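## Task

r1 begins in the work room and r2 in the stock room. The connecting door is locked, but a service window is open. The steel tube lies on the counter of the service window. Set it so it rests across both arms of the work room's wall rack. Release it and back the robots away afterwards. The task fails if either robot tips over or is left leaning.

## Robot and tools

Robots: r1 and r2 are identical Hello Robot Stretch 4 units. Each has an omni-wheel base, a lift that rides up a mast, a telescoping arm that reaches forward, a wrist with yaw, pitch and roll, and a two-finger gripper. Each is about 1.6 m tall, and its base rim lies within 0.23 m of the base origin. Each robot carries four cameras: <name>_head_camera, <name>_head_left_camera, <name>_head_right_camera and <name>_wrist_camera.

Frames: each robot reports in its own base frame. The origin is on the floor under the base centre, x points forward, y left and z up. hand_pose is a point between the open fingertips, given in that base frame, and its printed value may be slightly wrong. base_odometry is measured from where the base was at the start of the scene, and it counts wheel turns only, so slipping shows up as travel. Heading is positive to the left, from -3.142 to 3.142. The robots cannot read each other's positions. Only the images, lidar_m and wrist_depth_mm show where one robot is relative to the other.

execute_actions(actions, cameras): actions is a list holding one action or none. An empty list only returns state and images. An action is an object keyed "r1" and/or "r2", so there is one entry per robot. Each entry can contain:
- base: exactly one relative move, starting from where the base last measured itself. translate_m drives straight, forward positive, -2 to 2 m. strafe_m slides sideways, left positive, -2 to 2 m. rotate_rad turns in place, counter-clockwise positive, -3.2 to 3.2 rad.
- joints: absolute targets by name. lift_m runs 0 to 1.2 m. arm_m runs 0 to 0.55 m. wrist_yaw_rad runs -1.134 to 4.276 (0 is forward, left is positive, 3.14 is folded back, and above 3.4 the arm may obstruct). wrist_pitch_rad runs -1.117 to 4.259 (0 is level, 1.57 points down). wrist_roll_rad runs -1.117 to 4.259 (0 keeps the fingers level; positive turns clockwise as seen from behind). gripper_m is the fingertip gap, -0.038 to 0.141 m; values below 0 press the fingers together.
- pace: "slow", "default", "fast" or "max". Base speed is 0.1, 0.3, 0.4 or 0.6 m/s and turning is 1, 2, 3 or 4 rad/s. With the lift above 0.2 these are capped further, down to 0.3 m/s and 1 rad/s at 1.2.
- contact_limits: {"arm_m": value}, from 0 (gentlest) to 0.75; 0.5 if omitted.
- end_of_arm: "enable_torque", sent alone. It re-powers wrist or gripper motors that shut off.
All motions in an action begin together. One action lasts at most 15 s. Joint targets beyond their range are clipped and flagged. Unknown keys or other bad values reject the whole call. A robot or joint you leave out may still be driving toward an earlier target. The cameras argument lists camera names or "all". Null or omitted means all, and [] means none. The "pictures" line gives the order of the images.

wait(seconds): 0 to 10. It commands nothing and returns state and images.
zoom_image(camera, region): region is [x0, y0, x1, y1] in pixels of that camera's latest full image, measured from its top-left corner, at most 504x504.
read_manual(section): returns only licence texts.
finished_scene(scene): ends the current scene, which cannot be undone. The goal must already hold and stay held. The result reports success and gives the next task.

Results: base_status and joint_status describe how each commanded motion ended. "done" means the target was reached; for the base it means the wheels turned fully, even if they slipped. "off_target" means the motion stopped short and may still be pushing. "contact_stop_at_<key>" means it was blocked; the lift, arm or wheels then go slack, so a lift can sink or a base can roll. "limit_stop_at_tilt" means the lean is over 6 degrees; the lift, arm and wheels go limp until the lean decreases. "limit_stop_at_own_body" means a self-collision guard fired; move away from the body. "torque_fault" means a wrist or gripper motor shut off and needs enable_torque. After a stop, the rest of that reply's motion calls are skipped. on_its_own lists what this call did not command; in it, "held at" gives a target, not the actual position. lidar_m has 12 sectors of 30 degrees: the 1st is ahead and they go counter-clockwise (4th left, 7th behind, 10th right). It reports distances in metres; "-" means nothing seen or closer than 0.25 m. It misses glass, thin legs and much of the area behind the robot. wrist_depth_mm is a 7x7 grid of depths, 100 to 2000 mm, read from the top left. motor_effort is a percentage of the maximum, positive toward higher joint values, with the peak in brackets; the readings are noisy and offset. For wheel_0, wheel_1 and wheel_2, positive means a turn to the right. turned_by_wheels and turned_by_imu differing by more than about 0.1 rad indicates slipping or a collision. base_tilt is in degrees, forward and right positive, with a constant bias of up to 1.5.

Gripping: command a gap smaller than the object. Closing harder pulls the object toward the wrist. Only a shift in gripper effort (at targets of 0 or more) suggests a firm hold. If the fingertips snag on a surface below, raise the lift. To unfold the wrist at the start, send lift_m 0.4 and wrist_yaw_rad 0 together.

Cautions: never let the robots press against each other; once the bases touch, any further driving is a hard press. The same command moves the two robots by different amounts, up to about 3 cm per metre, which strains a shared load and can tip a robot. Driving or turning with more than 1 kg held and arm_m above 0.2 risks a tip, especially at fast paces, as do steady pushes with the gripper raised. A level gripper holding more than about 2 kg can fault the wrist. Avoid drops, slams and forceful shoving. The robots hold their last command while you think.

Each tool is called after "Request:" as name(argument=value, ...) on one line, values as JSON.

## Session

Request:
execute_actions(actions=[], cameras=["r1_wrist_camera","r1_head_left_camera","r2_wrist_camera","r2_head_left_camera"])

Scene clock: 0.00 s.
r1.base_odometry: x=+0.000 y=+0.000 heading=+0.000 (m, m, rad; r1's odometry frame)
r1.turned_by_wheels: +0.000 (rad since the last result)
r1.turned_by_imu: +0.000 (rad since the last result)
r1.base_tilt: forward=+0.8 right=-0.4 (deg)
r1.lidar_m: 1.53 1.87 2.21 2.24 2.83 2.48 2.83 2.78 2.51 2.41 1.28 1.33
r1.base_status: not commanded
r1.joint_positions: lift_m=+0.175 arm_m=+0.001 wrist_yaw_rad=+3.154 wrist_pitch_rad=+0.014 wrist_roll_rad=+0.004 gripper_m=+0.057
r1.joint_status: not commanded
r1.motor_effort: lift_m=+18 arm_m=+0 wrist_yaw_rad=+2 wrist_pitch_rad=-5 wrist_roll_rad=+0 gripper_m=-3 wheel_0=+0 wheel_1=+0 wheel_2=+0 (%)
r1.hand_pose: x=-0.1177 y=+0.0839 z=+0.3491 quat_wxyz=(-0.006, -0.007, +0.002, +1.000) (m; r1's base frame)
r1.wrist_depth_mm: - 140 248 - - - - / - 115 140 - - - - / - 117 139 - - - - / - 138 177 - - - - / 220 - - - - - - / 1229 1430 214 1537 223 1661 1661 / 866 946 904 145 891 1025 1042
r2.base_odometry: x=+0.000 y=+0.000 heading=+0.000 (m, m, rad; r2's odometry frame)
r2.turned_by_wheels: +0.000 (rad since the last result)
r2.turned_by_imu: +0.000 (rad since the last result)
r2.base_tilt: forward=+0.3 right=-0.9 (deg)
r2.lidar_m: 2.56 2.59 2.10 1.45 1.79 2.31 2.14 2.19 2.56 2.07 2.09 2.80
r2.base_status: not commanded
r2.joint_positions: lift_m=+0.124 arm_m=-0.001 wrist_yaw_rad=+3.132 wrist_pitch_rad=-0.009 wrist_roll_rad=+0.004 gripper_m=+0.057
r2.joint_status: not commanded
r2.motor_effort: lift_m=+19 arm_m=-1 wrist_yaw_rad=+0 wrist_pitch_rad=-6 wrist_roll_rad=+1 gripper_m=-3 wheel_0=+0 wheel_1=+0 wheel_2=+0 (%)
r2.hand_pose: x=-0.1175 y=+0.0903 z=+0.3047 quat_wxyz=(+0.005, +0.005, +0.002, +1.000) (m; r2's base frame)
r2.wrist_depth_mm: - 141 - - - - - / - 140 - - - - - / - 122 177 - - - - / - 138 224 - - - - / 136 - - - - - - / 1255 1281 221 1336 1281 1430 1397 / 854 820 798 831 195 904 917
pictures: r1_head_left_camera, r1_wrist_camera, r2_head_left_camera, r2_wrist_camera
camera_calibration (this result's frames):
r1_wrist_camera: T_world_to_cam=[[-0.0434385, 0.998783, 0.0233621, -0.0952373], [0.000368088, 0.0234002, -0.999726, 0.405537], [-0.999056, -0.043418, -0.00138411, 0.110499], [0, 0, 0, 1]] pos_world=[0.106108, 0.0904294, 0.407804]
r2_wrist_camera: T_world_to_cam=[[0.0606447, 0.998144, 0.00547492, -0.0962893], [-0.0516262, 0.00861426, -0.998629, 0.370337], [-0.996823, 0.060279, 0.0520528, 0.084885], [0, 0, 0, 1]] pos_world=[0.109574, 0.0878037, 0.365938]
Images, in order (width x height): r1_head_left_camera 420x672, r1_wrist_camera 616x392, r2_head_left_camera 420x672, r2_wrist_camera 616x392.

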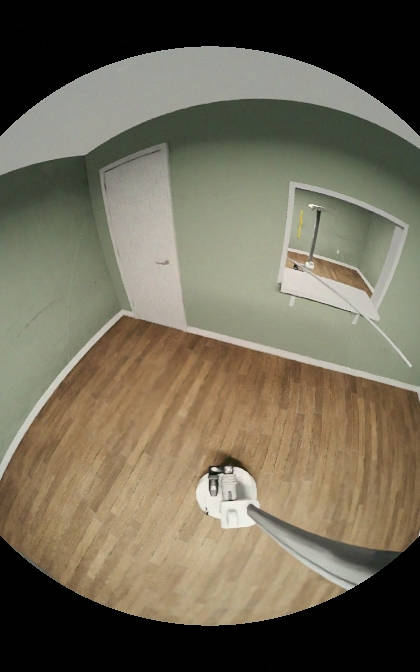

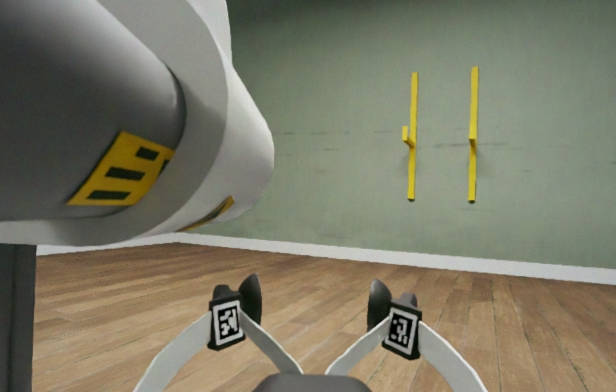

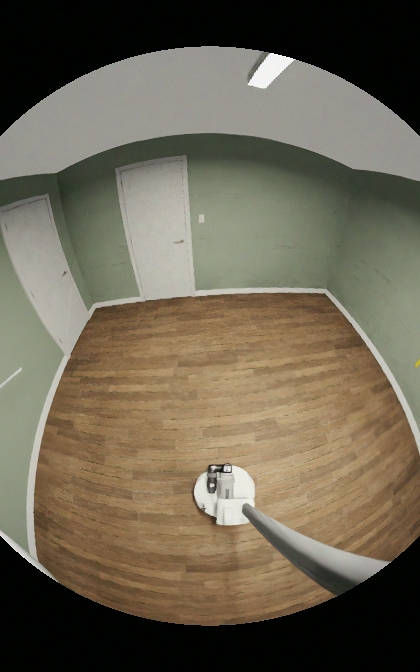

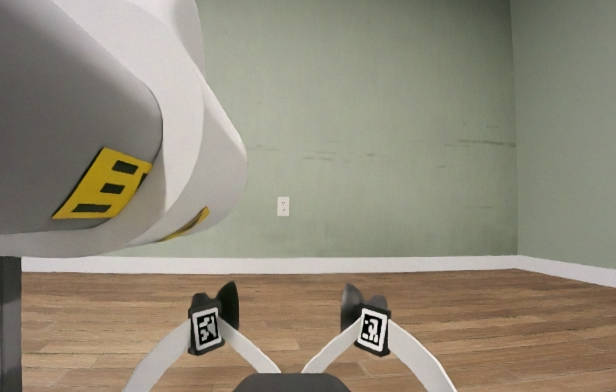

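Request:
execute_actions(actions=[{"r1":{"base":{"rotate_rad":-0.9},"joints":{"lift_m":0.75,"wrist_yaw_rad":0,"wrist_roll_rad":1.57,"gripper_m":0.14}},"r2":{"base":{"rotate_rad":1.7},"joints":{"lift_m":0.75,"wrist_yaw_rad":0,"wrist_roll_rad":1.57,"gripper_m":0.14}}}], cameras=["r1_head_camera","r2_head_camera","r1_wrist_camera","r2_wrist_camera"])

Scene clock: 7.03 s.
r1.base_odometry: x=+0.000 y=+0.000 heading=-0.899 (m, m, rad; r1's odometry frame)
r1.turned_by_wheels: -0.899 (rad since the last result)
r1.turned_by_imu: -0.896 (rad since the last result)
r1.base_tilt: forward=+0.8 right=-0.3 (deg)
r1.lidar_m: 1.31 1.33 1.57 2.18 2.21 2.32 2.89 2.46 2.94 2.62 2.50 1.28
r1.base_status: done
r1.joint_positions: lift_m=+0.750 arm_m=+0.001 wrist_yaw_rad=+0.000 wrist_pitch_rad=+0.014 wrist_roll_rad=+1.570 gripper_m=+0.140
r1.joint_status: all done
r1.motor_effort: lift_m=+22(18) arm_m=+0(1) wrist_yaw_rad=+1(7) wrist_pitch_rad=-5(6) wrist_roll_rad=+0(5) gripper_m=+0(0) wheel_0=+6(11) wheel_1=+5(13) wheel_2=+3(10) (%)
r1.hand_pose: x=+0.4603 y=-0.0874 z=+0.9237 quat_wxyz=(+0.707, +0.707, +0.005, -0.005) (m; r1's base frame)
r1.wrist_depth_mm: - - - - - - 1499 / 1863 1921 1921 1921 1921 1921 1430 / 1708 1708 1756 1708 1756 1756 1430 / 1576 1576 1618 1576 1618 1618 1430 / 1430 1537 - 1576 1499 1499 1430 / 1366 222 - 1397 1397 220 1336 / 1281 - - 147 1255 1255 1281
r2.base_odometry: x=+0.000 y=+0.000 heading=+1.700 (m, m, rad; r2's odometry frame)
r2.turned_by_wheels: +1.700 (rad since the last result)
r2.turned_by_imu: +1.724 (rad since the last result)
r2.base_tilt: forward=+0.3 right=-0.9 (deg)
r2.lidar_m: 1.56 2.03 2.21 2.14 2.24 2.44 2.37 2.49 2.69 2.56 2.67 1.41
r2.base_status: done
r2.joint_positions: lift_m=+0.750 arm_m=-0.001 wrist_yaw_rad=+0.000 wrist_pitch_rad=-0.009 wrist_roll_rad=+1.570 gripper_m=+0.140
r2.joint_status: all done
r2.motor_effort: lift_m=+25(27) arm_m=-1(1) wrist_yaw_rad=-1(7) wrist_pitch_rad=-7(6) wrist_roll_rad=+1(4) gripper_m=+0(3) wheel_0=+0(7) wheel_1=+1(6) wheel_2=+1(8) (%)
r2.hand_pose: x=+0.4586 y=-0.0873 z=+0.9305 quat_wxyz=(+0.707, +0.707, -0.003, +0.003) (m; r2's base frame)
r2.wrist_depth_mm: 1618 1576 1661 1661 1708 1756 1205 / 1618 1661 1618 1708 1756 1661 1205 / 1430 1576 - 1661 1661 1708 1229 / 1464 1756 - 1661 1708 1708 1205 / 1430 1661 - 1708 1618 1708 1205 / 1430 211 - 1618 1708 1576 1182 / 1576 1576 1618 167 1708 1537 1160
pictures: r1_head_camera, r1_wrist_camera, r2_head_camera, r2_wrist_camera
camera_calibration (this result's frames):
r1_wrist_camera: T_world_to_cam=[[0.0166366, -0.0288803, -0.999444, 0.914883], [0.0129977, 0.999505, -0.0286657, 0.166272], [0.999777, -0.0125136, 0.0170037, -0.253052], [0, 0, 0, 1]] pos_world=[0.235614, -0.142934, 0.923443]
r2_wrist_camera: T_world_to_cam=[[-0.0413546, -0.0105317, -0.999089, 0.936057], [0.0422373, 0.999032, -0.0122794, 0.152234], [0.998251, -0.0427066, -0.0408697, -0.200125], [0, 0, 0, 1]] pos_world=[0.232056, -0.150775, 0.928894]
Images, in order (width x height): r1_head_camera 420x560, r1_wrist_camera 616x392, r2_head_camera 420x560, r2_wrist_camera 616x392.

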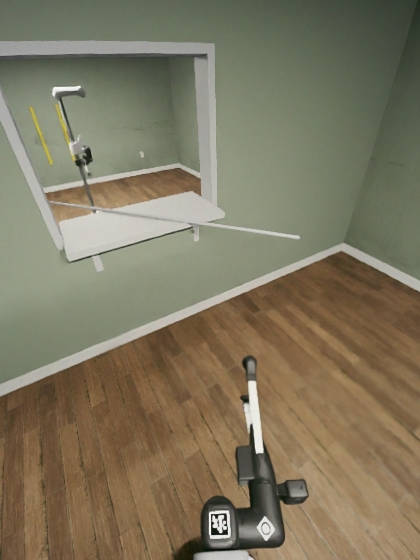

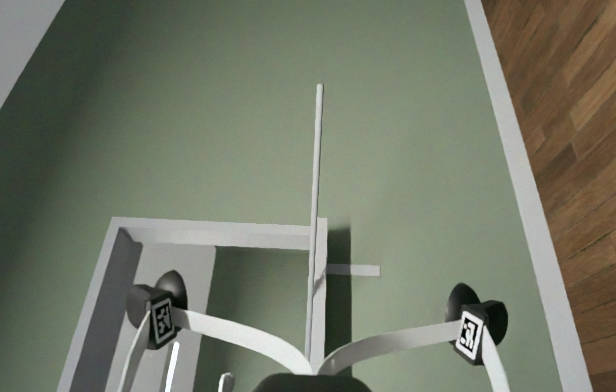

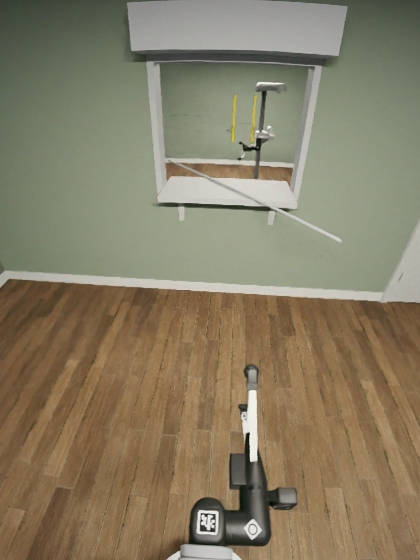

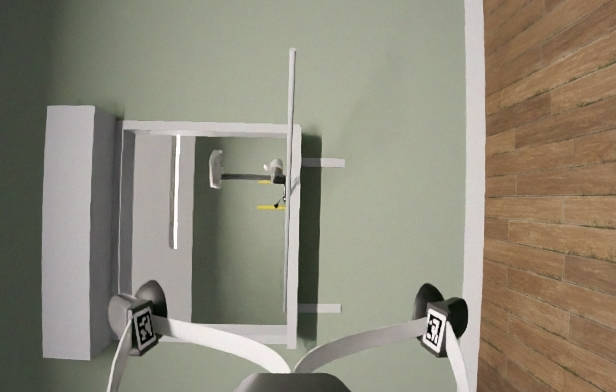

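Request:
execute_actions(actions=[{"r1":{"base":{"rotate_rad":-0.38}},"r2":{"base":{"rotate_rad":-0.91}}}], cameras=[])

Request:
execute_actions(actions=[{"r1":{"base":{"strafe_m":0.57},"pace":"fast"},"r2":{"base":{"strafe_m":0.84},"joints":{"arm_m":0.1},"pace":"fast"}}], cameras=[])

Request:
execute_actions(actions=[{"r1":{"base":{"translate_m":0.72},"pace":"fast"},"r2":{"base":{"translate_m":0.6},"pace":"fast"}}], cameras=["r1_head_camera","r2_head_camera","r1_wrist_camera","r2_wrist_camera"])

Scene clock: 19.43 s.
r1.base_odometry: x=+0.000 y=+0.000 heading=-1.278 (m, m, rad; r1's odometry frame)
r1.turned_by_wheels: -0.379 (rad since the last result)
r1.turned_by_imu: -0.379 (rad since the last result)
r1.base_tilt: forward=+0.8 right=-0.3 (deg)
r1.lidar_m: 1.28 1.33 1.33 1.66 2.23 2.21 2.46 2.82 2.50 3.10 2.51 2.49
r1.base_status: done
r1.joint_positions: lift_m=+0.750 arm_m=+0.001 wrist_yaw_rad=+0.000 wrist_pitch_rad=+0.014 wrist_roll_rad=+1.570 gripper_m=+0.140
r1.joint_status: not commanded
r1.motor_effort: lift_m=+22(22) arm_m=+0(1) wrist_yaw_rad=-1(1) wrist_pitch_rad=-5(5) wrist_roll_rad=+1(2) gripper_m=+1(0) wheel_0=+5(14) wheel_1=+3(11) wheel_2=+2(10) (%)
r1.hand_pose: x=+0.4603 y=-0.0875 z=+0.9237 quat_wxyz=(+0.707, +0.707, +0.005, -0.005) (m; r1's base frame)
r1.wrist_depth_mm: - - - - - - 1499 / - - - - - - 1430 / - - - - - - 1430 / - - - - - - 1464 / 1983 1983 - - - 1921 1397 / 1708 221 1756 1756 1756 220 1366 / 1537 1499 1537 146 1537 1464 1430
r2.base_odometry: x=+0.000 y=+0.000 heading=+0.790 (m, m, rad; r2's odometry frame)
r2.turned_by_wheels: -0.910 (rad since the last result)
r2.turned_by_imu: -0.922 (rad since the last result)
r2.base_tilt: forward=+0.3 right=-0.9 (deg)
r2.lidar_m: 2.40 1.39 1.77 2.13 2.18 2.14 2.35 2.38 2.09 2.59 2.62 2.53
r2.base_status: done
r2.joint_positions: lift_m=+0.750 arm_m=-0.001 wrist_yaw_rad=+0.000 wrist_pitch_rad=-0.009 wrist_roll_rad=+1.570 gripper_m=+0.140
r2.joint_status: not commanded
r2.motor_effort: lift_m=+23(24) arm_m=-1(1) wrist_yaw_rad=+0(1) wrist_pitch_rad=-7(6) wrist_roll_rad=+1(2) gripper_m=+1(1) wheel_0=+1(7) wheel_1=+1(7) wheel_2=+0(4) (%)
r2.hand_pose: x=+0.4585 y=-0.0874 z=+0.9306 quat_wxyz=(+0.707, +0.707, -0.003, +0.003) (m; r2's base frame)
r2.wrist_depth_mm: - - - - - 1661 1205 / - - - - - 1708 1205 / - - - - - 1756 1229 / - - - - - 1661 1205 / - - - - - 1661 1255 / - 211 - - - 1537 1182 / 1863 1863 1808 167 - 1537 1182
pictures: none
No camera images: the call's "cameras" was empty. Leave "cameras" out to get every camera's image.

Scene clock: 22.77 s.
r1.base_odometry: x=+0.546 y=+0.165 heading=-1.278 (m, m, rad; r1's odometry frame)
r1.turned_by_wheels: +0.000 (rad since the last result)
r1.turned_by_imu: +0.000 (rad since the last result)
r1.base_tilt: forward=+0.6 right=-0.5 (deg)
r1.lidar_m: 1.12 0.96 1.06 1.18 1.82 1.84 2.06 3.28 2.91 3.55 2.86 1.35
r1.base_status: done
r1.joint_positions: lift_m=+0.750 arm_m=+0.001 wrist_yaw_rad=+0.000 wrist_pitch_rad=+0.014 wrist_roll_rad=+1.570 gripper_m=+0.140
r1.joint_status: not commanded
r1.motor_effort: lift_m=+21(22) arm_m=-1(1) wrist_yaw_rad=+0(3) wrist_pitch_rad=-6(6) wrist_roll_rad=+2(1) gripper_m=+1(0) wheel_0=-1(10) wheel_1=+0(15) wheel_2=+0(1) (%)
r1.hand_pose: x=+0.4603 y=-0.0874 z=+0.9238 quat_wxyz=(+0.707, +0.707, +0.005, -0.005) (m; r1's base frame)
r1.wrist_depth_mm: - - - - - - 1499 / - - - - - - 1464 / 1921 - - - - - 1430 / 1618 1661 1661 1708 1708 1756 1430 / 1397 1430 1430 1430 1430 1430 1366 / 1255 221 - 1281 1255 220 1229 / 1160 - - 146 1078 1060 1098
r2.base_odometry: x=-0.597 y=+0.591 heading=+0.790 (m, m, rad; r2's odometry frame)
r2.turned_by_wheels: +0.000 (rad since the last result)
r2.turned_by_imu: +0.002 (rad since the last result)
r2.base_tilt: forward=+0.3 right=-0.9 (deg)
r2.lidar_m: 1.22 1.13 1.13 1.44 1.63 1.61 1.77 2.81 2.77 3.31 3.12 3.10
r2.base_status: done
r2.joint_positions: lift_m=+0.750 arm_m=+0.099 wrist_yaw_rad=+0.000 wrist_pitch_rad=-0.009 wrist_roll_rad=+1.570 gripper_m=+0.140
r2.joint_status: all done
r2.motor_effort: lift_m=+23(23) arm_m=+5(7) wrist_yaw_rad=+0(0) wrist_pitch_rad=-6(7) wrist_roll_rad=+1(1) gripper_m=+1(0) wheel_0=+0(13) wheel_1=+0(8) wheel_2=+0(1) (%)
r2.hand_pose: x=+0.5585 y=-0.0874 z=+0.9306 quat_wxyz=(+0.707, +0.707, -0.003, +0.003) (m; r2's base frame)
r2.wrist_depth_mm: - - - - - 1708 1182 / - - - - - 1708 1229 / - - - - - 1756 1205 / 1808 1863 1921 - - 1708 1205 / 1499 1537 1618 1661 1618 1576 1182 / 1308 211 1366 1397 1397 1366 1182 / 1160 1182 1205 168 1229 1229 1160
pictures: none
No camera images: the call's "cameras" was empty. Leave "cameras" out to get every camera's image.

Scene clock: 25.97 s.
r1.base_odometry: x=+0.754 y=-0.525 heading=-1.278 (m, m, rad; r1's odometry frame)
r1.turned_by_wheels: +0.000 (rad since the last result)
r1.turned_by_imu: -0.002 (rad since the last result)
r1.base_tilt: forward=+0.7 right=-0.5 (deg)
r1.lidar_m: 0.53 0.43 0.43 0.49 1.06 2.39 2.64 3.71 3.39 2.88 2.36 0.59
r1.base_status: done
r1.joint_positions: lift_m=+0.750 arm_m=+0.001 wrist_yaw_rad=+0.000 wrist_pitch_rad=+0.014 wrist_roll_rad=+1.570 gripper_m=+0.140
r1.joint_status: not commanded
r1.motor_effort: lift_m=+21(22) arm_m=+0(0) wrist_yaw_rad=+0(1) wrist_pitch_rad=-5(6) wrist_roll_rad=+2(1) gripper_m=+0(3) wheel_0=+3(10) wheel_1=+3(10) wheel_2=-1(15) (%)
r1.hand_pose: x=+0.4603 y=-0.0874 z=+0.9238 quat_wxyz=(+0.707, +0.707, +0.005, -0.005) (m; r1's base frame)
r1.wrist_depth_mm: 1921 1983 1921 1983 1983 1921 1499 / 1430 1430 1464 1397 1464 1537 1430 / 1118 1118 1118 1160 1160 1182 1205 / 904 917 931 931 946 946 960 / 768 768 788 741 798 809 820 / 707 221 676 508 691 220 691 / - - - 147 585 580 609
r2.base_odometry: x=-0.175 y=+1.017 heading=+0.790 (m, m, rad; r2's odometry frame)
r2.turned_by_wheels: +0.000 (rad since the last result)
r2.turned_by_imu: +0.002 (rad since the last result)
r2.base_tilt: forward=+0.3 right=-0.9 (deg)
r2.lidar_m: 0.63 0.64 0.73 0.82 1.55 2.08 2.31 3.43 3.07 3.30 2.65 0.66
r2.base_status: done
r2.joint_positions: lift_m=+0.750 arm_m=+0.099 wrist_yaw_rad=+0.000 wrist_pitch_rad=-0.009 wrist_roll_rad=+1.570 gripper_m=+0.140
r2.joint_status: not commanded
r2.motor_effort: lift_m=+23(23) arm_m=+5(4) wrist_yaw_rad=-1(0) wrist_pitch_rad=-6(6) wrist_roll_rad=+1(2) gripper_m=+0(0) wheel_0=-1(5) wheel_1=+0(6) wheel_2=+0(11) (%)
r2.hand_pose: x=+0.5585 y=-0.0874 z=+0.9306 quat_wxyz=(+0.707, +0.707, -0.003, +0.003) (m; r2's base frame)
r2.wrist_depth_mm: - - - - - 1708 1160 / - - - - - 1661 1205 / 1537 1499 1576 1661 1618 1576 1205 / 1308 1255 1308 1308 1366 1366 1205 / 1060 1078 1098 1078 1160 1182 1138 / 917 211 946 946 946 1008 991 / 798 798 820 167 842 854 866
pictures: r1_head_camera, r1_wrist_camera, r2_head_camera, r2_wrist_camera
camera_calibration (this result's frames):
r1_wrist_camera: T_world_to_cam=[[0.0166332, -0.0288822, -0.999444, 0.914923], [0.0131108, 0.999503, -0.0286657, 0.166253], [0.999776, -0.0126267, 0.0170036, -0.253053], [0, 0, 0, 1]] pos_world=[0.235598, -0.142941, 0.923483]
r2_wrist_camera: T_world_to_cam=[[-0.0412925, -0.0104716, -0.999092, 0.940297], [0.0425049, 0.999021, -0.0122276, 0.147892], [0.998243, -0.0429712, -0.040807, -0.299988], [0, 0, 0, 1]] pos_world=[0.332002, -0.150792, 0.92901]
Images, in order (width x height): r1_head_camera 420x560, r1_wrist_camera 616x392, r2_head_camera 420x560, r2_wrist_camera 616x392.

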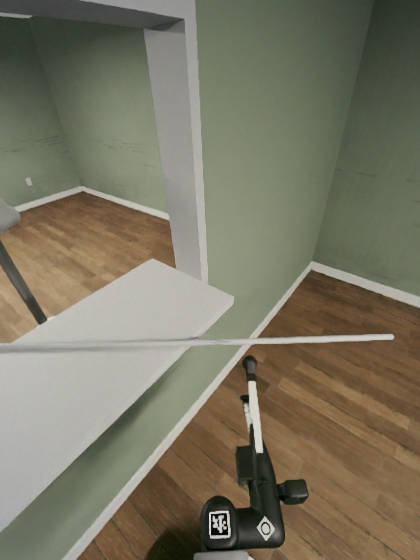

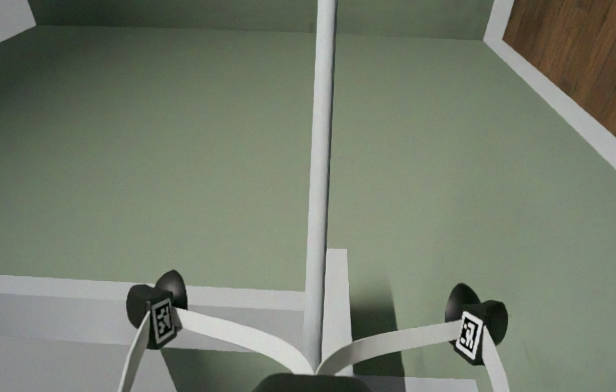

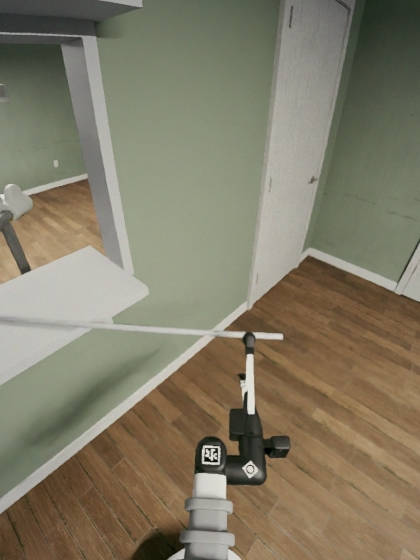

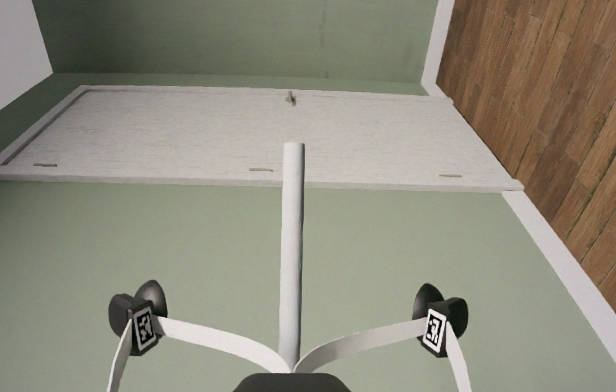

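Request:
execute_actions(actions=[{"r1":{"base":{"strafe_m":0.02},"joints":{"arm_m":0.11}},"r2":{"base":{"strafe_m":-0.065},"joints":{"arm_m":0.185,"gripper_m":-0.025}}}], cameras=["r2_wrist_camera"])

Request:
execute_actions(actions=[{"r2":{"base":{"strafe_m":0.45},"pace":"slow"}}], cameras=["r1_head_right_camera","r2_head_camera","r1_wrist_camera","r2_wrist_camera"])

Scene clock: 32.80 s.
r1.base_odometry: x=+0.773 y=-0.519 heading=-1.278 (m, m, rad; r1's odometry frame)
r1.turned_by_wheels: +0.000 (rad since the last result)
r1.turned_by_imu: -0.002 (rad since the last result)
r1.base_tilt: forward=+0.9 right=-0.4 (deg)
r1.lidar_m: 0.52 0.43 0.42 0.47 1.05 2.38 2.64 3.75 3.70 2.91 0.79 0.59
r1.base_status: done
r1.joint_positions: lift_m=+0.750 arm_m=+0.109 wrist_yaw_rad=+0.000 wrist_pitch_rad=+0.014 wrist_roll_rad=+1.570 gripper_m=+0.140
r1.joint_status: all done
r1.motor_effort: lift_m=+22(21) arm_m=+6(5) wrist_yaw_rad=-2(2) wrist_pitch_rad=-5(6) wrist_roll_rad=+1(2) gripper_m=+0(1) wheel_0=-2(14) wheel_1=+1(12) wheel_2=+0(1) (%)
r1.hand_pose: x=+0.5683 y=-0.0874 z=+0.9238 quat_wxyz=(+0.707, +0.707, +0.005, -0.005) (m; r1's base frame)
r1.wrist_depth_mm: 1661 1708 1756 1661 1808 1863 1499 / 1229 1229 1255 1182 1281 1308 1308 / 960 960 946 946 991 1008 1025 / 778 788 798 741 809 809 820 / 661 661 676 634 683 691 699 / 585 222 569 404 585 220 591 / - 654 - 146 492 496 521
r2.base_odometry: x=-0.129 y=+0.972 heading=+0.790 (m, m, rad; r2's odometry frame)
r2.turned_by_wheels: +0.000 (rad since the last result)
r2.turned_by_imu: +0.001 (rad since the last result)
r2.base_tilt: forward=+0.3 right=-0.8 (deg)
r2.lidar_m: 0.60 0.66 0.76 0.88 1.65 2.12 2.34 3.36 3.04 3.24 2.64 2.33
r2.base_status: done
r2.joint_positions: lift_m=+0.750 arm_m=+0.184 wrist_yaw_rad=+0.000 wrist_pitch_rad=-0.009 wrist_roll_rad=+1.570 gripper_m=-0.024
r2.joint_status: all done
r2.motor_effort: lift_m=+23(23) arm_m=+5(6) wrist_yaw_rad=+0(1) wrist_pitch_rad=-9(9) wrist_roll_rad=+2(1) gripper_m=-23(21) wheel_0=+0(10) wheel_1=+1(4) wheel_2=+1(1) (%)
r2.hand_pose: x=+0.6435 y=-0.0874 z=+0.9304 quat_wxyz=(+0.707, +0.707, -0.003, +0.003) (m; r2's base frame)
r2.wrist_depth_mm: - - - - - 1708 1229 / - - - - - 1756 1182 / 1499 1499 1537 1618 1661 1618 1205 / 1229 1255 1281 1308 1336 1366 1229 / 1078 1060 1118 1060 1138 1138 1118 / 917 931 917 209 991 976 1008 / 820 778 492 208 178 866 866
pictures: r2_wrist_camera
camera_calibration (this result's frames):
r2_wrist_camera: T_world_to_cam=[[-0.0420024, -0.0104663, -0.999063, 0.94403], [0.0425297, 0.99902, -0.0122539, 0.144296], [0.998212, -0.0430046, -0.0415161, -0.384135], [0, 0, 0, 1]] pos_world=[0.416963, -0.150794, 0.928966]
Images, in order (width x height): r2_wrist_camera 616x392.

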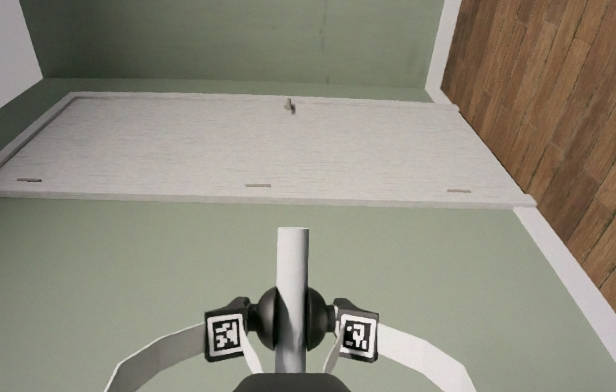

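Scene clock: 38.43 s.
r1.base_odometry: x=+0.773 y=-0.519 heading=-1.278 (m, m, rad; r1's odometry frame)
r1.turned_by_wheels: +0.000 (rad since the last result)
r1.turned_by_imu: -0.002 (rad since the last result)
r1.base_tilt: forward=+0.9 right=-0.5 (deg)
r1.lidar_m: 0.53 0.43 0.42 0.44 1.05 2.37 2.65 3.75 3.71 2.89 0.79 0.61
r1.base_status: not commanded
r1.joint_positions: lift_m=+0.750 arm_m=+0.109 wrist_yaw_rad=+0.000 wrist_pitch_rad=+0.014 wrist_roll_rad=+1.570 gripper_m=+0.140
r1.joint_status: not commanded
r1.motor_effort: lift_m=+22(21) arm_m=+6(6) wrist_yaw_rad=+2(0) wrist_pitch_rad=-5(5) wrist_roll_rad=+1(0) gripper_m=-1(2) wheel_0=-2(2) wheel_1=+2(2) wheel_2=+0(0) (%)
r1.hand_pose: x=+0.5683 y=-0.0874 z=+0.9238 quat_wxyz=(+0.707, +0.707, +0.005, -0.005) (m; r1's base frame)
r1.wrist_depth_mm: 1708 1708 1708 1618 1863 1808 1464 / 1205 1205 1229 1182 1281 1308 1281 / 946 960 976 931 976 1008 1025 / 768 778 788 768 798 820 820 / 661 661 668 455 683 683 691 / 585 222 569 404 591 218 591 / - 654 - 147 496 496 517
r2.base_odometry: x=-0.448 y=+1.288 heading=+0.790 (m, m, rad; r2's odometry frame)
r2.turned_by_wheels: +0.000 (rad since the last result)
r2.turned_by_imu: +0.000 (rad since the last result)
r2.base_tilt: forward=+0.4 right=-0.8 (deg)
r2.lidar_m: 0.57 0.45 0.42 0.69 1.02 1.84 2.04 3.18 3.37 3.62 2.88 1.49
r2.base_status: done
r2.joint_positions: lift_m=+0.750 arm_m=+0.184 wrist_yaw_rad=-0.003 wrist_pitch_rad=-0.011 wrist_roll_rad=+1.570 gripper_m=-0.024
r2.joint_status: not commanded
r2.motor_effort: lift_m=+22(23) arm_m=+5(5) wrist_yaw_rad=+8(9) wrist_pitch_rad=-1(9) wrist_roll_rad=+1(1) gripper_m=-23(22) wheel_0=-3(9) wheel_1=+0(4) wheel_2=-1(1) (%)
r2.hand_pose: x=+0.6432 y=-0.0882 z=+0.9311 quat_wxyz=(+0.707, +0.707, -0.005, +0.003) (m; r2's base frame)
r2.wrist_depth_mm: 1576 1661 1708 1756 1921 1708 1229 / 1205 1229 1255 1308 1366 1336 1229 / 917 917 960 960 1008 1008 1042 / 732 741 750 778 788 809 831 / 615 627 640 427 668 661 676 / 539 539 539 208 559 574 569 / 597 362 389 208 178 496 496
pictures: r1_head_right_camera, r1_wrist_camera, r2_head_camera, r2_wrist_camera
camera_calibration (this result's frames):
r1_wrist_camera: T_world_to_cam=[[0.0167865, -0.0288482, -0.999443, 0.913085], [0.0131226, 0.999504, -0.0286296, 0.164801], [0.999773, -0.0126347, 0.0171567, -0.361163], [0, 0, 0, 1]] pos_world=[0.343591, -0.142941, 0.923491]
r2_wrist_camera: T_world_to_cam=[[-0.0394382, -0.0103504, -0.999168, 0.943218], [0.0454149, 0.998894, -0.0121402, 0.143166], [0.998189, -0.0458559, -0.0389245, -0.386535], [0, 0, 0, 1]] pos_world=[0.416532, -0.15097, 0.929126]
Images, in order (width x height): r1_head_right_camera 420x672, r1_wrist_camera 616x392, r2_head_camera 420x560, r2_wrist_camera 616x392.

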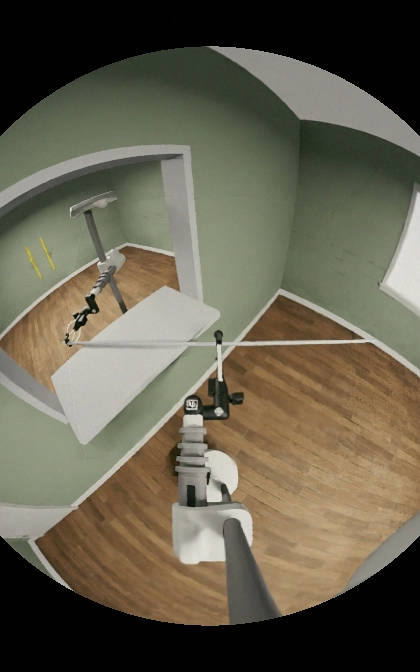

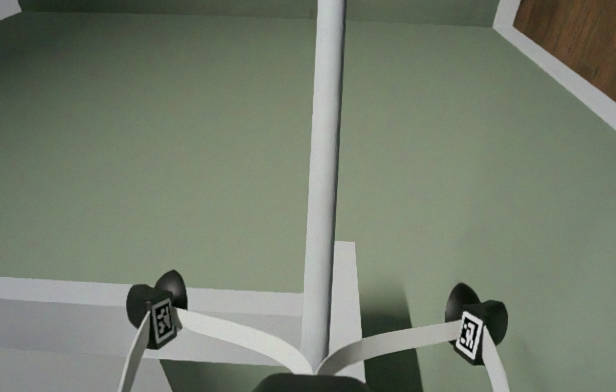

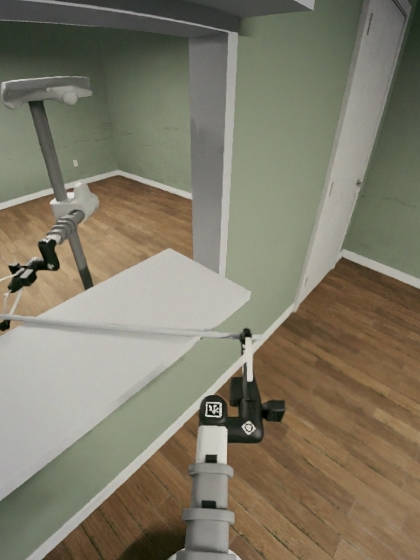

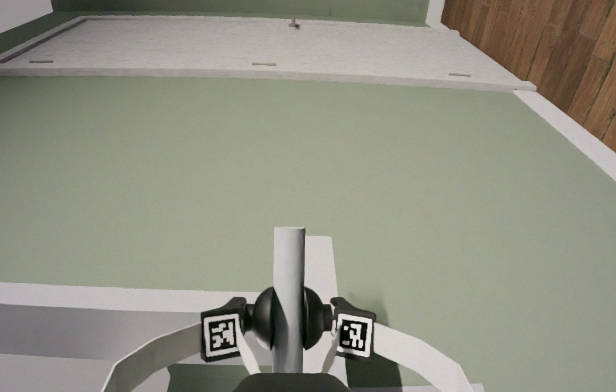

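Request:
execute_actions(actions=[{"r1":{"base":{"strafe_m":-0.04},"joints":{"arm_m":0.125}}}], cameras=[])

Request:
execute_actions(actions=[{"r1":{"joints":{"gripper_m":-0.038}}}], cameras=["r1_wrist_camera","r1_head_right_camera"])

Scene clock: 52.27 s.
r1.base_odometry: x=+0.735 y=-0.530 heading=-1.278 (m, m, rad; r1's odometry frame)
r1.turned_by_wheels: +0.000 (rad since the last result)
r1.turned_by_imu: -0.001 (rad since the last result)
r1.base_tilt: forward=+0.9 right=-0.4 (deg)
r1.lidar_m: 0.56 0.45 0.45 0.52 1.09 2.41 2.67 3.70 3.37 2.89 0.78 0.59
r1.base_status: done
r1.joint_positions: lift_m=+0.750 arm_m=+0.124 wrist_yaw_rad=+0.000 wrist_pitch_rad=+0.014 wrist_roll_rad=+1.570 gripper_m=+0.140
r1.joint_status: all done
r1.motor_effort: lift_m=+22(21) arm_m=+6(7) wrist_yaw_rad=+2(0) wrist_pitch_rad=-5(6) wrist_roll_rad=+1(1) gripper_m=+0(2) wheel_0=+4(11) wheel_1=-2(12) wheel_2=+0(0) (%)
r1.hand_pose: x=+0.5833 y=-0.0874 z=+0.9238 quat_wxyz=(+0.707, +0.707, +0.005, -0.005) (m; r1's base frame)
r1.wrist_depth_mm: 1808 1756 1808 1618 1808 1808 1499 / 1255 1255 1281 1205 1336 1366 1308 / 976 991 1008 960 1025 1042 1060 / 798 809 820 798 842 854 854 / 683 683 699 661 707 715 715 / 585 221 603 415 615 220 621 / 609 580 585 146 512 517 539
r2.base_odometry: x=-0.448 y=+1.288 heading=+0.790 (m, m, rad; r2's odometry frame)
r2.turned_by_wheels: +0.000 (rad since the last result)
r2.turned_by_imu: +0.000 (rad since the last result)
r2.base_tilt: forward=+0.3 right=-0.9 (deg)
r2.lidar_m: 0.58 0.43 0.43 0.67 1.03 1.83 2.03 3.20 3.39 3.63 2.89 1.51
r2.base_status: not commanded
r2.joint_positions: lift_m=+0.750 arm_m=+0.184 wrist_yaw_rad=-0.003 wrist_pitch_rad=-0.011 wrist_roll_rad=+1.570 gripper_m=-0.024
r2.joint_status: not commanded
r2.motor_effort: lift_m=+23(23) arm_m=+5(5) wrist_yaw_rad=+7(8) wrist_pitch_rad=-1(1) wrist_roll_rad=+1(2) gripper_m=-24(23) wheel_0=-3(3) wheel_1=+0(0) wheel_2=-1(1) (%)
r2.hand_pose: x=+0.6432 y=-0.0882 z=+0.9311 quat_wxyz=(+0.707, +0.707, -0.005, +0.003) (m; r2's base frame)
r2.wrist_depth_mm: 1576 1661 1661 1756 1863 1708 1205 / 1205 1229 1229 1281 1308 1308 1182 / 904 931 931 976 1008 1042 1042 / 732 741 759 768 788 809 820 / 609 627 640 427 654 661 676 / 530 544 535 208 559 574 569 / 591 364 392 209 178 504 508
pictures: none
No camera images: the call's "cameras" was empty. Leave "cameras" out to get every camera's image.

Scene clock: 54.90 s.
r1.base_odometry: x=+0.735 y=-0.530 heading=-1.278 (m, m, rad; r1's odometry frame)
r1.turned_by_wheels: +0.000 (rad since the last result)
r1.turned_by_imu: -0.001 (rad since the last result)
r1.base_tilt: forward=+0.7 right=-0.3 (deg)
r1.lidar_m: 0.56 0.45 0.44 0.50 1.07 2.40 2.69 3.72 3.38 2.90 0.80 0.58
r1.base_status: not commanded
r1.joint_positions: lift_m=+0.750 arm_m=+0.124 wrist_yaw_rad=+0.000 wrist_pitch_rad=+0.016 wrist_roll_rad=+1.570 gripper_m=-0.037
r1.joint_status: all done
r1.motor_effort: lift_m=+22(22) arm_m=+6(6) wrist_yaw_rad=+3(1) wrist_pitch_rad=-10(10) wrist_roll_rad=+1(2) gripper_m=-27(29) wheel_0=+4(4) wheel_1=-3(3) wheel_2=+0(0) (%)
r1.hand_pose: x=+0.5833 y=-0.0875 z=+0.9234 quat_wxyz=(+0.707, +0.707, +0.005, -0.006) (m; r1's base frame)
r1.wrist_depth_mm: 1756 1756 1808 1618 1863 1808 1499 / 1281 1281 1308 1255 1336 1336 1308 / 991 991 1008 960 1042 1060 1078 / 820 820 820 768 842 842 866 / 683 691 699 661 707 715 723 / 591 603 574 209 597 615 621 / 603 549 580 201 180 512 544
r2.base_odometry: x=-0.448 y=+1.288 heading=+0.790 (m, m, rad; r2's odometry frame)
r2.turned_by_wheels: +0.000 (rad since the last result)
r2.turned_by_imu: +0.000 (rad since the last result)
r2.base_tilt: forward=+0.4 right=-0.9 (deg)
r2.lidar_m: 0.56 0.45 0.42 0.66 1.03 1.84 2.05 3.21 3.39 3.59 2.89 1.52
r2.base_status: not commanded
r2.joint_positions: lift_m=+0.750 arm_m=+0.184 wrist_yaw_rad=-0.002 wrist_pitch_rad=-0.011 wrist_roll_rad=+1.570 gripper_m=-0.024
r2.joint_status: not commanded
r2.motor_effort: lift_m=+23(23) arm_m=+5(5) wrist_yaw_rad=+4(8) wrist_pitch_rad=-1(1) wrist_roll_rad=+2(1) gripper_m=-23(23) wheel_0=-3(3) wheel_1=-1(0) wheel_2=-1(1) (%)
r2.hand_pose: x=+0.6433 y=-0.0879 z=+0.9311 quat_wxyz=(+0.707, +0.707, -0.005, +0.003) (m; r2's base frame)
r2.wrist_depth_mm: 1576 1661 1708 1756 1863 1708 1205 / 1205 1205 1229 1255 1336 1336 1229 / 904 917 931 946 1008 1025 1042 / 723 732 768 768 788 809 820 / 609 621 640 427 654 654 676 / 539 539 535 208 559 569 564 / 597 364 193 209 178 496 500
pictures: r1_head_right_camera, r1_wrist_camera
camera_calibration (this result's frames):
r1_wrist_camera: T_world_to_cam=[[0.0152545, -0.0287422, -0.99947, 0.913319], [0.0136052, 0.9995, -0.0285354, 0.164373], [0.999791, -0.0131627, 0.0156379, -0.374832], [0, 0, 0, 1]] pos_world=[0.358585, -0.142974, 0.923388]
Images, in order (width x height): r1_head_right_camera 420x672, r1_wrist_camera 616x392.

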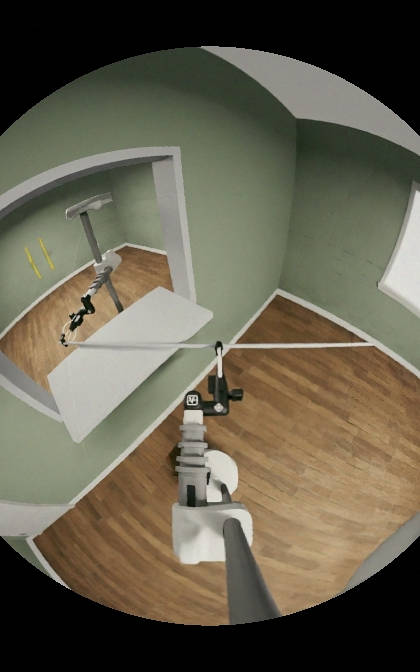

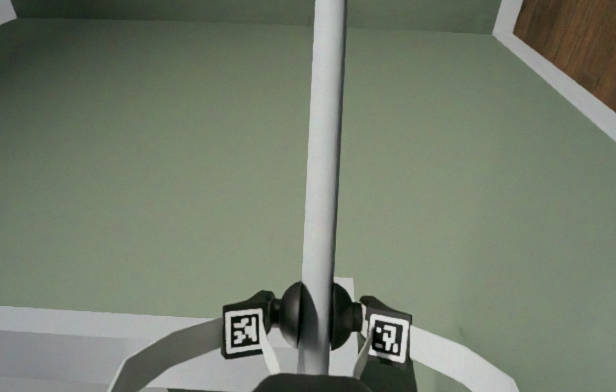

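Request:
execute_actions(actions=[{"r2":{"joints":{"gripper_m":0.06}}}], cameras=[])

Request:
execute_actions(actions=[{"r2":{"joints":{"arm_m":0.03}}}], cameras=[])

Request:
execute_actions(actions=[{"r1":{"joints":{"lift_m":0.84},"pace":"slow"}}], cameras=["r1_head_right_camera"])

Scene clock: 59.57 s.
r1.base_odometry: x=+0.735 y=-0.530 heading=-1.278 (m, m, rad; r1's odometry frame)
r1.turned_by_wheels: +0.000 (rad since the last result)
r1.turned_by_imu: -0.002 (rad since the last result)
r1.base_tilt: forward=+0.8 right=-0.4 (deg)
r1.lidar_m: 0.56 0.45 0.43 0.50 1.08 2.40 2.66 3.72 3.36 2.87 0.77 0.57
r1.base_status: not commanded
r1.joint_positions: lift_m=+0.750 arm_m=+0.124 wrist_yaw_rad=+0.000 wrist_pitch_rad=+0.021 wrist_roll_rad=+1.571 gripper_m=-0.037
r1.joint_status: not commanded
r1.on_its_own: wrist_pitch_rad is at rest, and its effort (-24) is outside its rest range (-23 to +23)
r1.motor_effort: lift_m=+21(22) arm_m=+6(6) wrist_yaw_rad=+1(1) wrist_pitch_rad=-24(24) wrist_roll_rad=-2(3) gripper_m=-26(25) wheel_0=+4(4) wheel_1=-2(2) wheel_2=+0(0) (%)
r1.hand_pose: x=+0.5833 y=-0.0875 z=+0.9219 quat_wxyz=(+0.707, +0.707, +0.007, -0.008) (m; r1's base frame)
r1.wrist_depth_mm: 1756 1756 1808 1708 1863 1808 1464 / 1255 1255 1281 1229 1336 1366 1308 / 976 991 1008 931 1025 1042 1078 / 809 809 820 778 842 854 866 / 683 691 699 691 715 715 723 / 591 597 574 208 615 621 621 / 603 549 580 198 179 160 544
r2.base_odometry: x=-0.448 y=+1.288 heading=+0.790 (m, m, rad; r2's odometry frame)
r2.turned_by_wheels: +0.000 (rad since the last result)
r2.turned_by_imu: +0.000 (rad since the last result)
r2.base_tilt: forward=+0.3 right=-0.9 (deg)
r2.lidar_m: 0.55 0.42 0.43 0.67 1.06 1.83 2.04 3.17 3.38 3.62 2.90 1.49
r2.base_status: not commanded
r2.joint_positions: lift_m=+0.750 arm_m=+0.184 wrist_yaw_rad=+0.000 wrist_pitch_rad=-0.010 wrist_roll_rad=+1.570 gripper_m=+0.060
r2.joint_status: all done
r2.motor_effort: lift_m=+23(23) arm_m=+5(5) wrist_yaw_rad=+1(4) wrist_pitch_rad=-5(5) wrist_roll_rad=+2(1) gripper_m=-3(23) wheel_0=-3(3) wheel_1=-1(1) wheel_2=+0(1) (%)
r2.hand_pose: x=+0.6435 y=-0.0875 z=+0.9307 quat_wxyz=(+0.707, +0.707, -0.004, +0.003) (m; r2's base frame)
r2.wrist_depth_mm: 1576 1661 1661 1708 1808 1708 1229 / 1182 1182 1255 1255 1308 1336 1229 / 891 904 931 946 991 1042 1042 / 741 732 750 768 788 809 820 / 609 621 609 627 654 668 676 / 535 544 220 382 544 569 574 / 591 574 410 324 473 500 500
pictures: none
No camera images: the call's "cameras" was empty. Leave "cameras" out to get every camera's image.

Scene clock: 61.10 s.
r1.base_odometry: x=+0.735 y=-0.530 heading=-1.278 (m, m, rad; r1's odometry frame)
r1.turned_by_wheels: +0.000 (rad since the last result)
r1.turned_by_imu: -0.001 (rad since the last result)
r1.base_tilt: forward=+0.7 right=-0.2 (deg)
r1.lidar_m: 0.54 0.45 0.43 0.50 1.09 2.41 2.69 3.72 3.36 2.89 0.76 0.58
r1.base_status: not commanded
r1.joint_positions: lift_m=+0.750 arm_m=+0.124 wrist_yaw_rad=+0.000 wrist_pitch_rad=+0.021 wrist_roll_rad=+1.571 gripper_m=-0.037
r1.joint_status: not commanded
r1.on_its_own: wrist_pitch_rad is at rest, and its effort (-25) is outside its rest range (-23 to +23)
r1.motor_effort: lift_m=+21(22) arm_m=+6(6) wrist_yaw_rad=+1(2) wrist_pitch_rad=-25(25) wrist_roll_rad=-2(4) gripper_m=-25(26) wheel_0=+4(4) wheel_1=-2(2) wheel_2=+0(0) (%)
r1.hand_pose: x=+0.5833 y=-0.0875 z=+0.9219 quat_wxyz=(+0.707, +0.707, +0.007, -0.008) (m; r1's base frame)
r1.wrist_depth_mm: 1756 1756 1863 1708 1808 1808 1464 / 1255 1281 1281 1255 1336 1366 1336 / 960 991 1008 960 1025 1060 1060 / 798 809 831 768 842 854 866 / 676 683 699 676 715 715 723 / 591 597 574 209 615 621 621 / 597 549 580 198 179 159 544
r2.base_odometry: x=-0.448 y=+1.288 heading=+0.790 (m, m, rad; r2's odometry frame)
r2.turned_by_wheels: +0.000 (rad since the last result)
r2.turned_by_imu: +0.000 (rad since the last result)
r2.base_tilt: forward=+0.3 right=-0.9 (deg)
r2.lidar_m: 0.56 0.44 0.43 0.66 1.03 1.82 2.03 3.18 3.40 3.60 2.89 1.52
r2.base_status: not commanded
r2.joint_positions: lift_m=+0.750 arm_m=+0.031 wrist_yaw_rad=+0.000 wrist_pitch_rad=-0.009 wrist_roll_rad=+1.570 gripper_m=+0.060
r2.joint_status: all done
r2.motor_effort: lift_m=+23(23) arm_m=-5(5) wrist_yaw_rad=+0(1) wrist_pitch_rad=-6(6) wrist_roll_rad=+1(1) gripper_m=-3(3) wheel_0=-2(3) wheel_1=-1(1) wheel_2=+0(1) (%)
r2.hand_pose: x=+0.4903 y=-0.0874 z=+0.9306 quat_wxyz=(+0.707, +0.707, -0.003, +0.003) (m; r2's base frame)
r2.wrist_depth_mm: 1921 - - - - 1756 1205 / 1430 1397 1430 1430 1499 1537 1229 / 1060 1078 1118 1118 1182 1229 1138 / 878 866 917 931 931 960 991 / 723 750 759 591 778 798 798 / 699 715 373 492 654 676 691 / - - - 427 569 597 597
pictures: none
No camera images: the call's "cameras" was empty. Leave "cameras" out to get every camera's image.

Scene clock: 62.73 s.
r1.base_odometry: x=+0.735 y=-0.530 heading=-1.278 (m, m, rad; r1's odometry frame)
r1.turned_by_wheels: +0.000 (rad since the last result)
r1.turned_by_imu: -0.001 (rad since the last result)
r1.base_tilt: forward=+1.0 right=-0.2 (deg)
r1.lidar_m: 0.55 0.46 0.43 0.49 1.11 2.41 2.68 3.72 3.36 2.88 0.78 0.59
r1.base_status: not commanded
r1.joint_positions: lift_m=+0.839 arm_m=+0.124 wrist_yaw_rad=+0.000 wrist_pitch_rad=+0.025 wrist_roll_rad=+1.569 gripper_m=-0.037
r1.joint_status: all done
r1.on_its_own: wrist_pitch_rad is at rest, and its effort (-36) is outside its rest range (-23 to +23)
r1.motor_effort: lift_m=+25(27) arm_m=+6(6) wrist_yaw_rad=+0(3) wrist_pitch_rad=-36(39) wrist_roll_rad=+2(5) gripper_m=-25(28) wheel_0=+4(4) wheel_1=-2(2) wheel_2=+0(0) (%)
r1.hand_pose: x=+0.5833 y=-0.0874 z=+1.0104 quat_wxyz=(+0.708, +0.706, +0.009, -0.009) (m; r1's base frame)
r1.wrist_depth_mm: 1756 1808 1808 1618 1808 1808 1576 / 1255 1281 1281 1160 1336 1366 1366 / 991 976 991 931 1025 1060 1078 / 798 809 809 788 842 854 878 / 676 691 699 683 707 715 723 / 591 597 603 206 204 615 621 / 597 549 580 191 351 160 544
r2.base_odometry: x=-0.448 y=+1.288 heading=+0.790 (m, m, rad; r2's odometry frame)
r2.turned_by_wheels: +0.000 (rad since the last result)
r2.turned_by_imu: +0.000 (rad since the last result)
r2.base_tilt: forward=+0.3 right=-0.9 (deg)
r2.lidar_m: 0.56 0.43 0.40 0.65 1.04 1.82 2.00 3.21 3.37 3.62 2.88 1.51
r2.base_status: not commanded
r2.joint_positions: lift_m=+0.750 arm_m=+0.031 wrist_yaw_rad=+0.000 wrist_pitch_rad=-0.009 wrist_roll_rad=+1.570 gripper_m=+0.060
r2.joint_status: not commanded
r2.motor_effort: lift_m=+23(24) arm_m=-5(5) wrist_yaw_rad=+0(0) wrist_pitch_rad=-6(7) wrist_roll_rad=+2(2) gripper_m=-3(4) wheel_0=-3(3) wheel_1=-1(0) wheel_2=+0(0) (%)
r2.hand_pose: x=+0.4903 y=-0.0874 z=+0.9306 quat_wxyz=(+0.707, +0.707, -0.003, +0.003) (m; r2's base frame)
r2.wrist_depth_mm: 1983 - - - - 1661 1205 / 1336 1397 1430 1430 1464 1499 1229 / 1098 1078 1098 1138 1182 1205 1160 / 866 891 917 931 946 976 991 / 723 750 750 741 798 798 809 / 707 715 676 504 654 683 683 / - - - 439 574 591 603
pictures: r1_head_right_camera
Images, in order (width x height): r1_head_right_camera 420x672.

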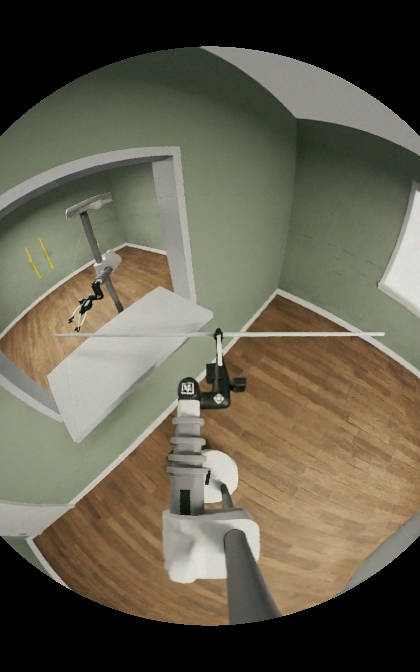

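Request:
execute_actions(actions=[{"r1":{"base":{"strafe_m":-1.0},"joints":{"arm_m":0.03}}}], cameras=["r1_head_right_camera"])

Request:
execute_actions(actions=[{"r1":{"base":{"rotate_rad":-2.23},"joints":{"lift_m":0.95},"pace":"slow"}}], cameras=["r1_head_right_camera","r1_head_camera"])

Scene clock: 71.03 s.
r1.base_odometry: x=-0.223 y=-0.819 heading=-1.278 (m, m, rad; r1's odometry frame)
r1.turned_by_wheels: +0.000 (rad since the last result)
r1.turned_by_imu: -0.003 (rad since the last result)
r1.base_tilt: forward=+0.9 right=-0.3 (deg)
r1.lidar_m: 0.47 0.50 0.73 1.35 2.41 3.03 3.42 2.64 2.93 2.07 0.62 0.51
r1.base_status: done
r1.joint_positions: lift_m=+0.839 arm_m=+0.031 wrist_yaw_rad=+0.000 wrist_pitch_rad=+0.025 wrist_roll_rad=+1.569 gripper_m=-0.037
r1.joint_status: all done
r1.on_its_own: wrist_pitch_rad is at rest, and its effort (-36) is outside its rest range (-23 to +23)
r1.motor_effort: lift_m=+25(25) arm_m=-6(7) wrist_yaw_rad=+0(3) wrist_pitch_rad=-36(36) wrist_roll_rad=+4(5) gripper_m=-26(29) wheel_0=+3(16) wheel_1=-3(15) wheel_2=+0(0) (%)
r1.hand_pose: x=+0.4904 y=-0.0874 z=+1.0104 quat_wxyz=(+0.708, +0.706, +0.009, -0.009) (m; r1's base frame)
r1.wrist_depth_mm: 1366 1366 1336 1336 1336 1336 1281 / 1499 1499 1464 1464 1464 1464 1430 / 1661 1661 1661 1576 1618 1618 1499 / 1863 1808 1808 1756 1808 1756 1499 / 1756 1808 1808 1808 1808 1921 1499 / 1537 1537 1576 206 204 1618 1464 / 1366 1308 1308 192 199 160 1366
r2.base_odometry: x=-0.448 y=+1.288 heading=+0.790 (m, m, rad; r2's odometry frame)
r2.turned_by_wheels: +0.000 (rad since the last result)
r2.turned_by_imu: +0.001 (rad since the last result)
r2.base_tilt: forward=+0.3 right=-0.9 (deg)
r2.lidar_m: 0.54 0.43 0.42 0.68 1.06 1.83 2.05 3.18 3.40 3.60 2.88 1.52
r2.base_status: not commanded
r2.joint_positions: lift_m=+0.750 arm_m=+0.031 wrist_yaw_rad=+0.000 wrist_pitch_rad=-0.009 wrist_roll_rad=+1.570 gripper_m=+0.060
r2.joint_status: not commanded
r2.motor_effort: lift_m=+23(23) arm_m=-5(5) wrist_yaw_rad=+0(0) wrist_pitch_rad=-7(7) wrist_roll_rad=+2(3) gripper_m=-2(3) wheel_0=-2(2) wheel_1=+0(0) wheel_2=+0(0) (%)
r2.hand_pose: x=+0.4903 y=-0.0874 z=+0.9306 quat_wxyz=(+0.707, +0.707, -0.003, +0.003) (m; r2's base frame)
r2.wrist_depth_mm: 1921 - - - - 1708 1182 / 1366 1397 1397 1430 1537 1499 1255 / 1078 1118 1118 1118 1160 1205 1138 / 854 891 917 931 946 976 976 / 732 741 759 750 788 809 809 / 699 715 676 508 661 668 691 / - - - 439 569 585 603
pictures: r1_head_right_camera
Images, in order (width x height): r1_head_right_camera 420x672.

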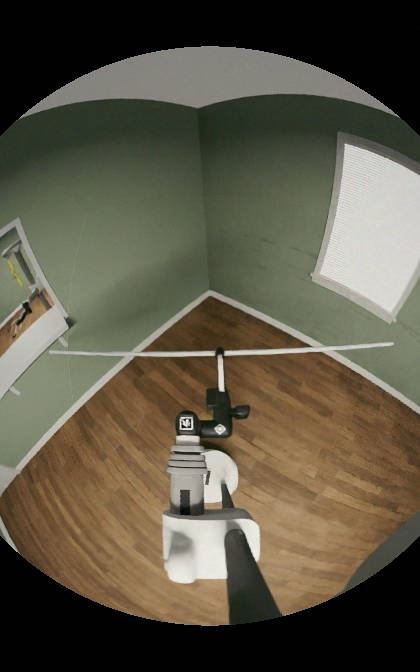

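Scene clock: 74.53 s.
r1.base_odometry: x=-0.223 y=-0.819 heading=+2.777 (m, m, rad; r1's odometry frame)
r1.turned_by_wheels: -2.229 (rad since the last result)
r1.turned_by_imu: -2.217 (rad since the last result)
r1.base_tilt: forward=+0.9 right=-0.5 (deg)
r1.lidar_m: 0.48 0.54 0.87 1.66 1.79 1.40 1.25 1.29 2.06 3.06 0.59 0.46
r1.base_status: done
r1.joint_positions: lift_m=+0.949 arm_m=+0.031 wrist_yaw_rad=-0.001 wrist_pitch_rad=+0.025 wrist_roll_rad=+1.569 gripper_m=-0.037
r1.joint_status: all done
r1.on_its_own: wrist_pitch_rad is at rest, and its effort (-36) is outside its rest range (-23 to +23)
r1.motor_effort: lift_m=+25(29) arm_m=-6(6) wrist_yaw_rad=+1(5) wrist_pitch_rad=-36(37) wrist_roll_rad=+4(4) gripper_m=-27(26) wheel_0=+6(6) wheel_1=+4(6) wheel_2=+3(8) (%)
r1.hand_pose: x=+0.4903 y=-0.0877 z=+1.1204 quat_wxyz=(+0.708, +0.706, +0.009, -0.009) (m; r1's base frame)
r1.wrist_depth_mm: 1983 - - - - - 1756 / 1921 - - - - - 1708 / 1983 - - - - - 1708 / - - - - - - 1661 / - - - - - - 1618 / - - - 206 204 - 1661 / - - - 191 - 161 1618
r2.base_odometry: x=-0.448 y=+1.288 heading=+0.790 (m, m, rad; r2's odometry frame)
r2.turned_by_wheels: +0.000 (rad since the last result)
r2.turned_by_imu: +0.000 (rad since the last result)
r2.base_tilt: forward=+0.3 right=-0.9 (deg)
r2.lidar_m: 0.56 0.44 0.42 0.67 1.05 1.84 2.04 3.16 3.41 3.62 2.90 1.52
r2.base_status: not commanded
r2.joint_positions: lift_m=+0.750 arm_m=+0.031 wrist_yaw_rad=+0.000 wrist_pitch_rad=-0.009 wrist_roll_rad=+1.570 gripper_m=+0.060
r2.joint_status: not commanded
r2.motor_effort: lift_m=+23(23) arm_m=-5(5) wrist_yaw_rad=+0(0) wrist_pitch_rad=-6(7) wrist_roll_rad=+2(1) gripper_m=-3(3) wheel_0=-2(2) wheel_1=+0(0) wheel_2=+0(0) (%)
r2.hand_pose: x=+0.4903 y=-0.0874 z=+0.9306 quat_wxyz=(+0.707, +0.707, -0.003, +0.003) (m; r2's base frame)
r2.wrist_depth_mm: 1921 - - - - 1708 1182 / 1397 1366 1397 1464 1537 1537 1182 / 1098 1098 1138 1138 1182 1229 1160 / 866 878 904 931 931 976 991 / 741 741 778 741 788 809 798 / 707 715 683 504 654 683 691 / - - - 436 569 597 603
pictures: r1_head_camera, r1_head_right_camera
Images, in order (width x height): r1_head_camera 420x560, r1_head_right_camera 420x672.

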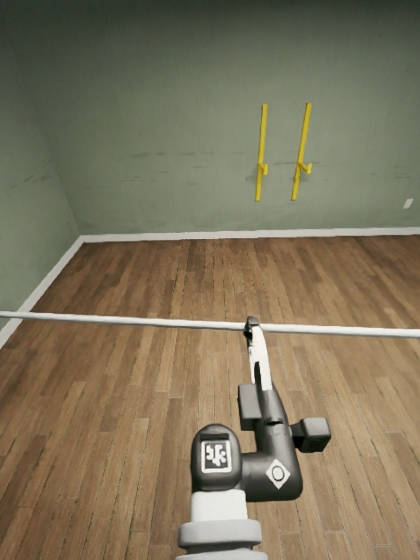

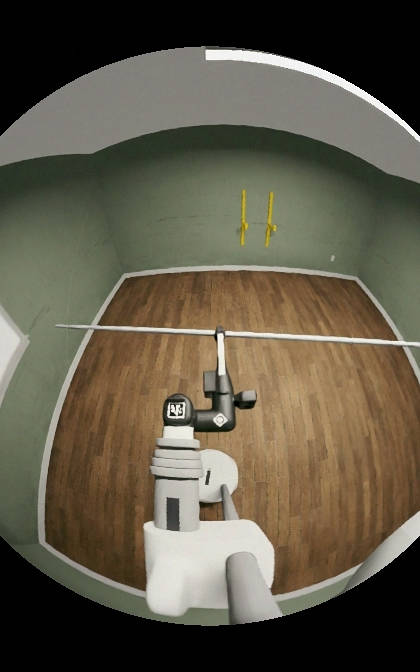

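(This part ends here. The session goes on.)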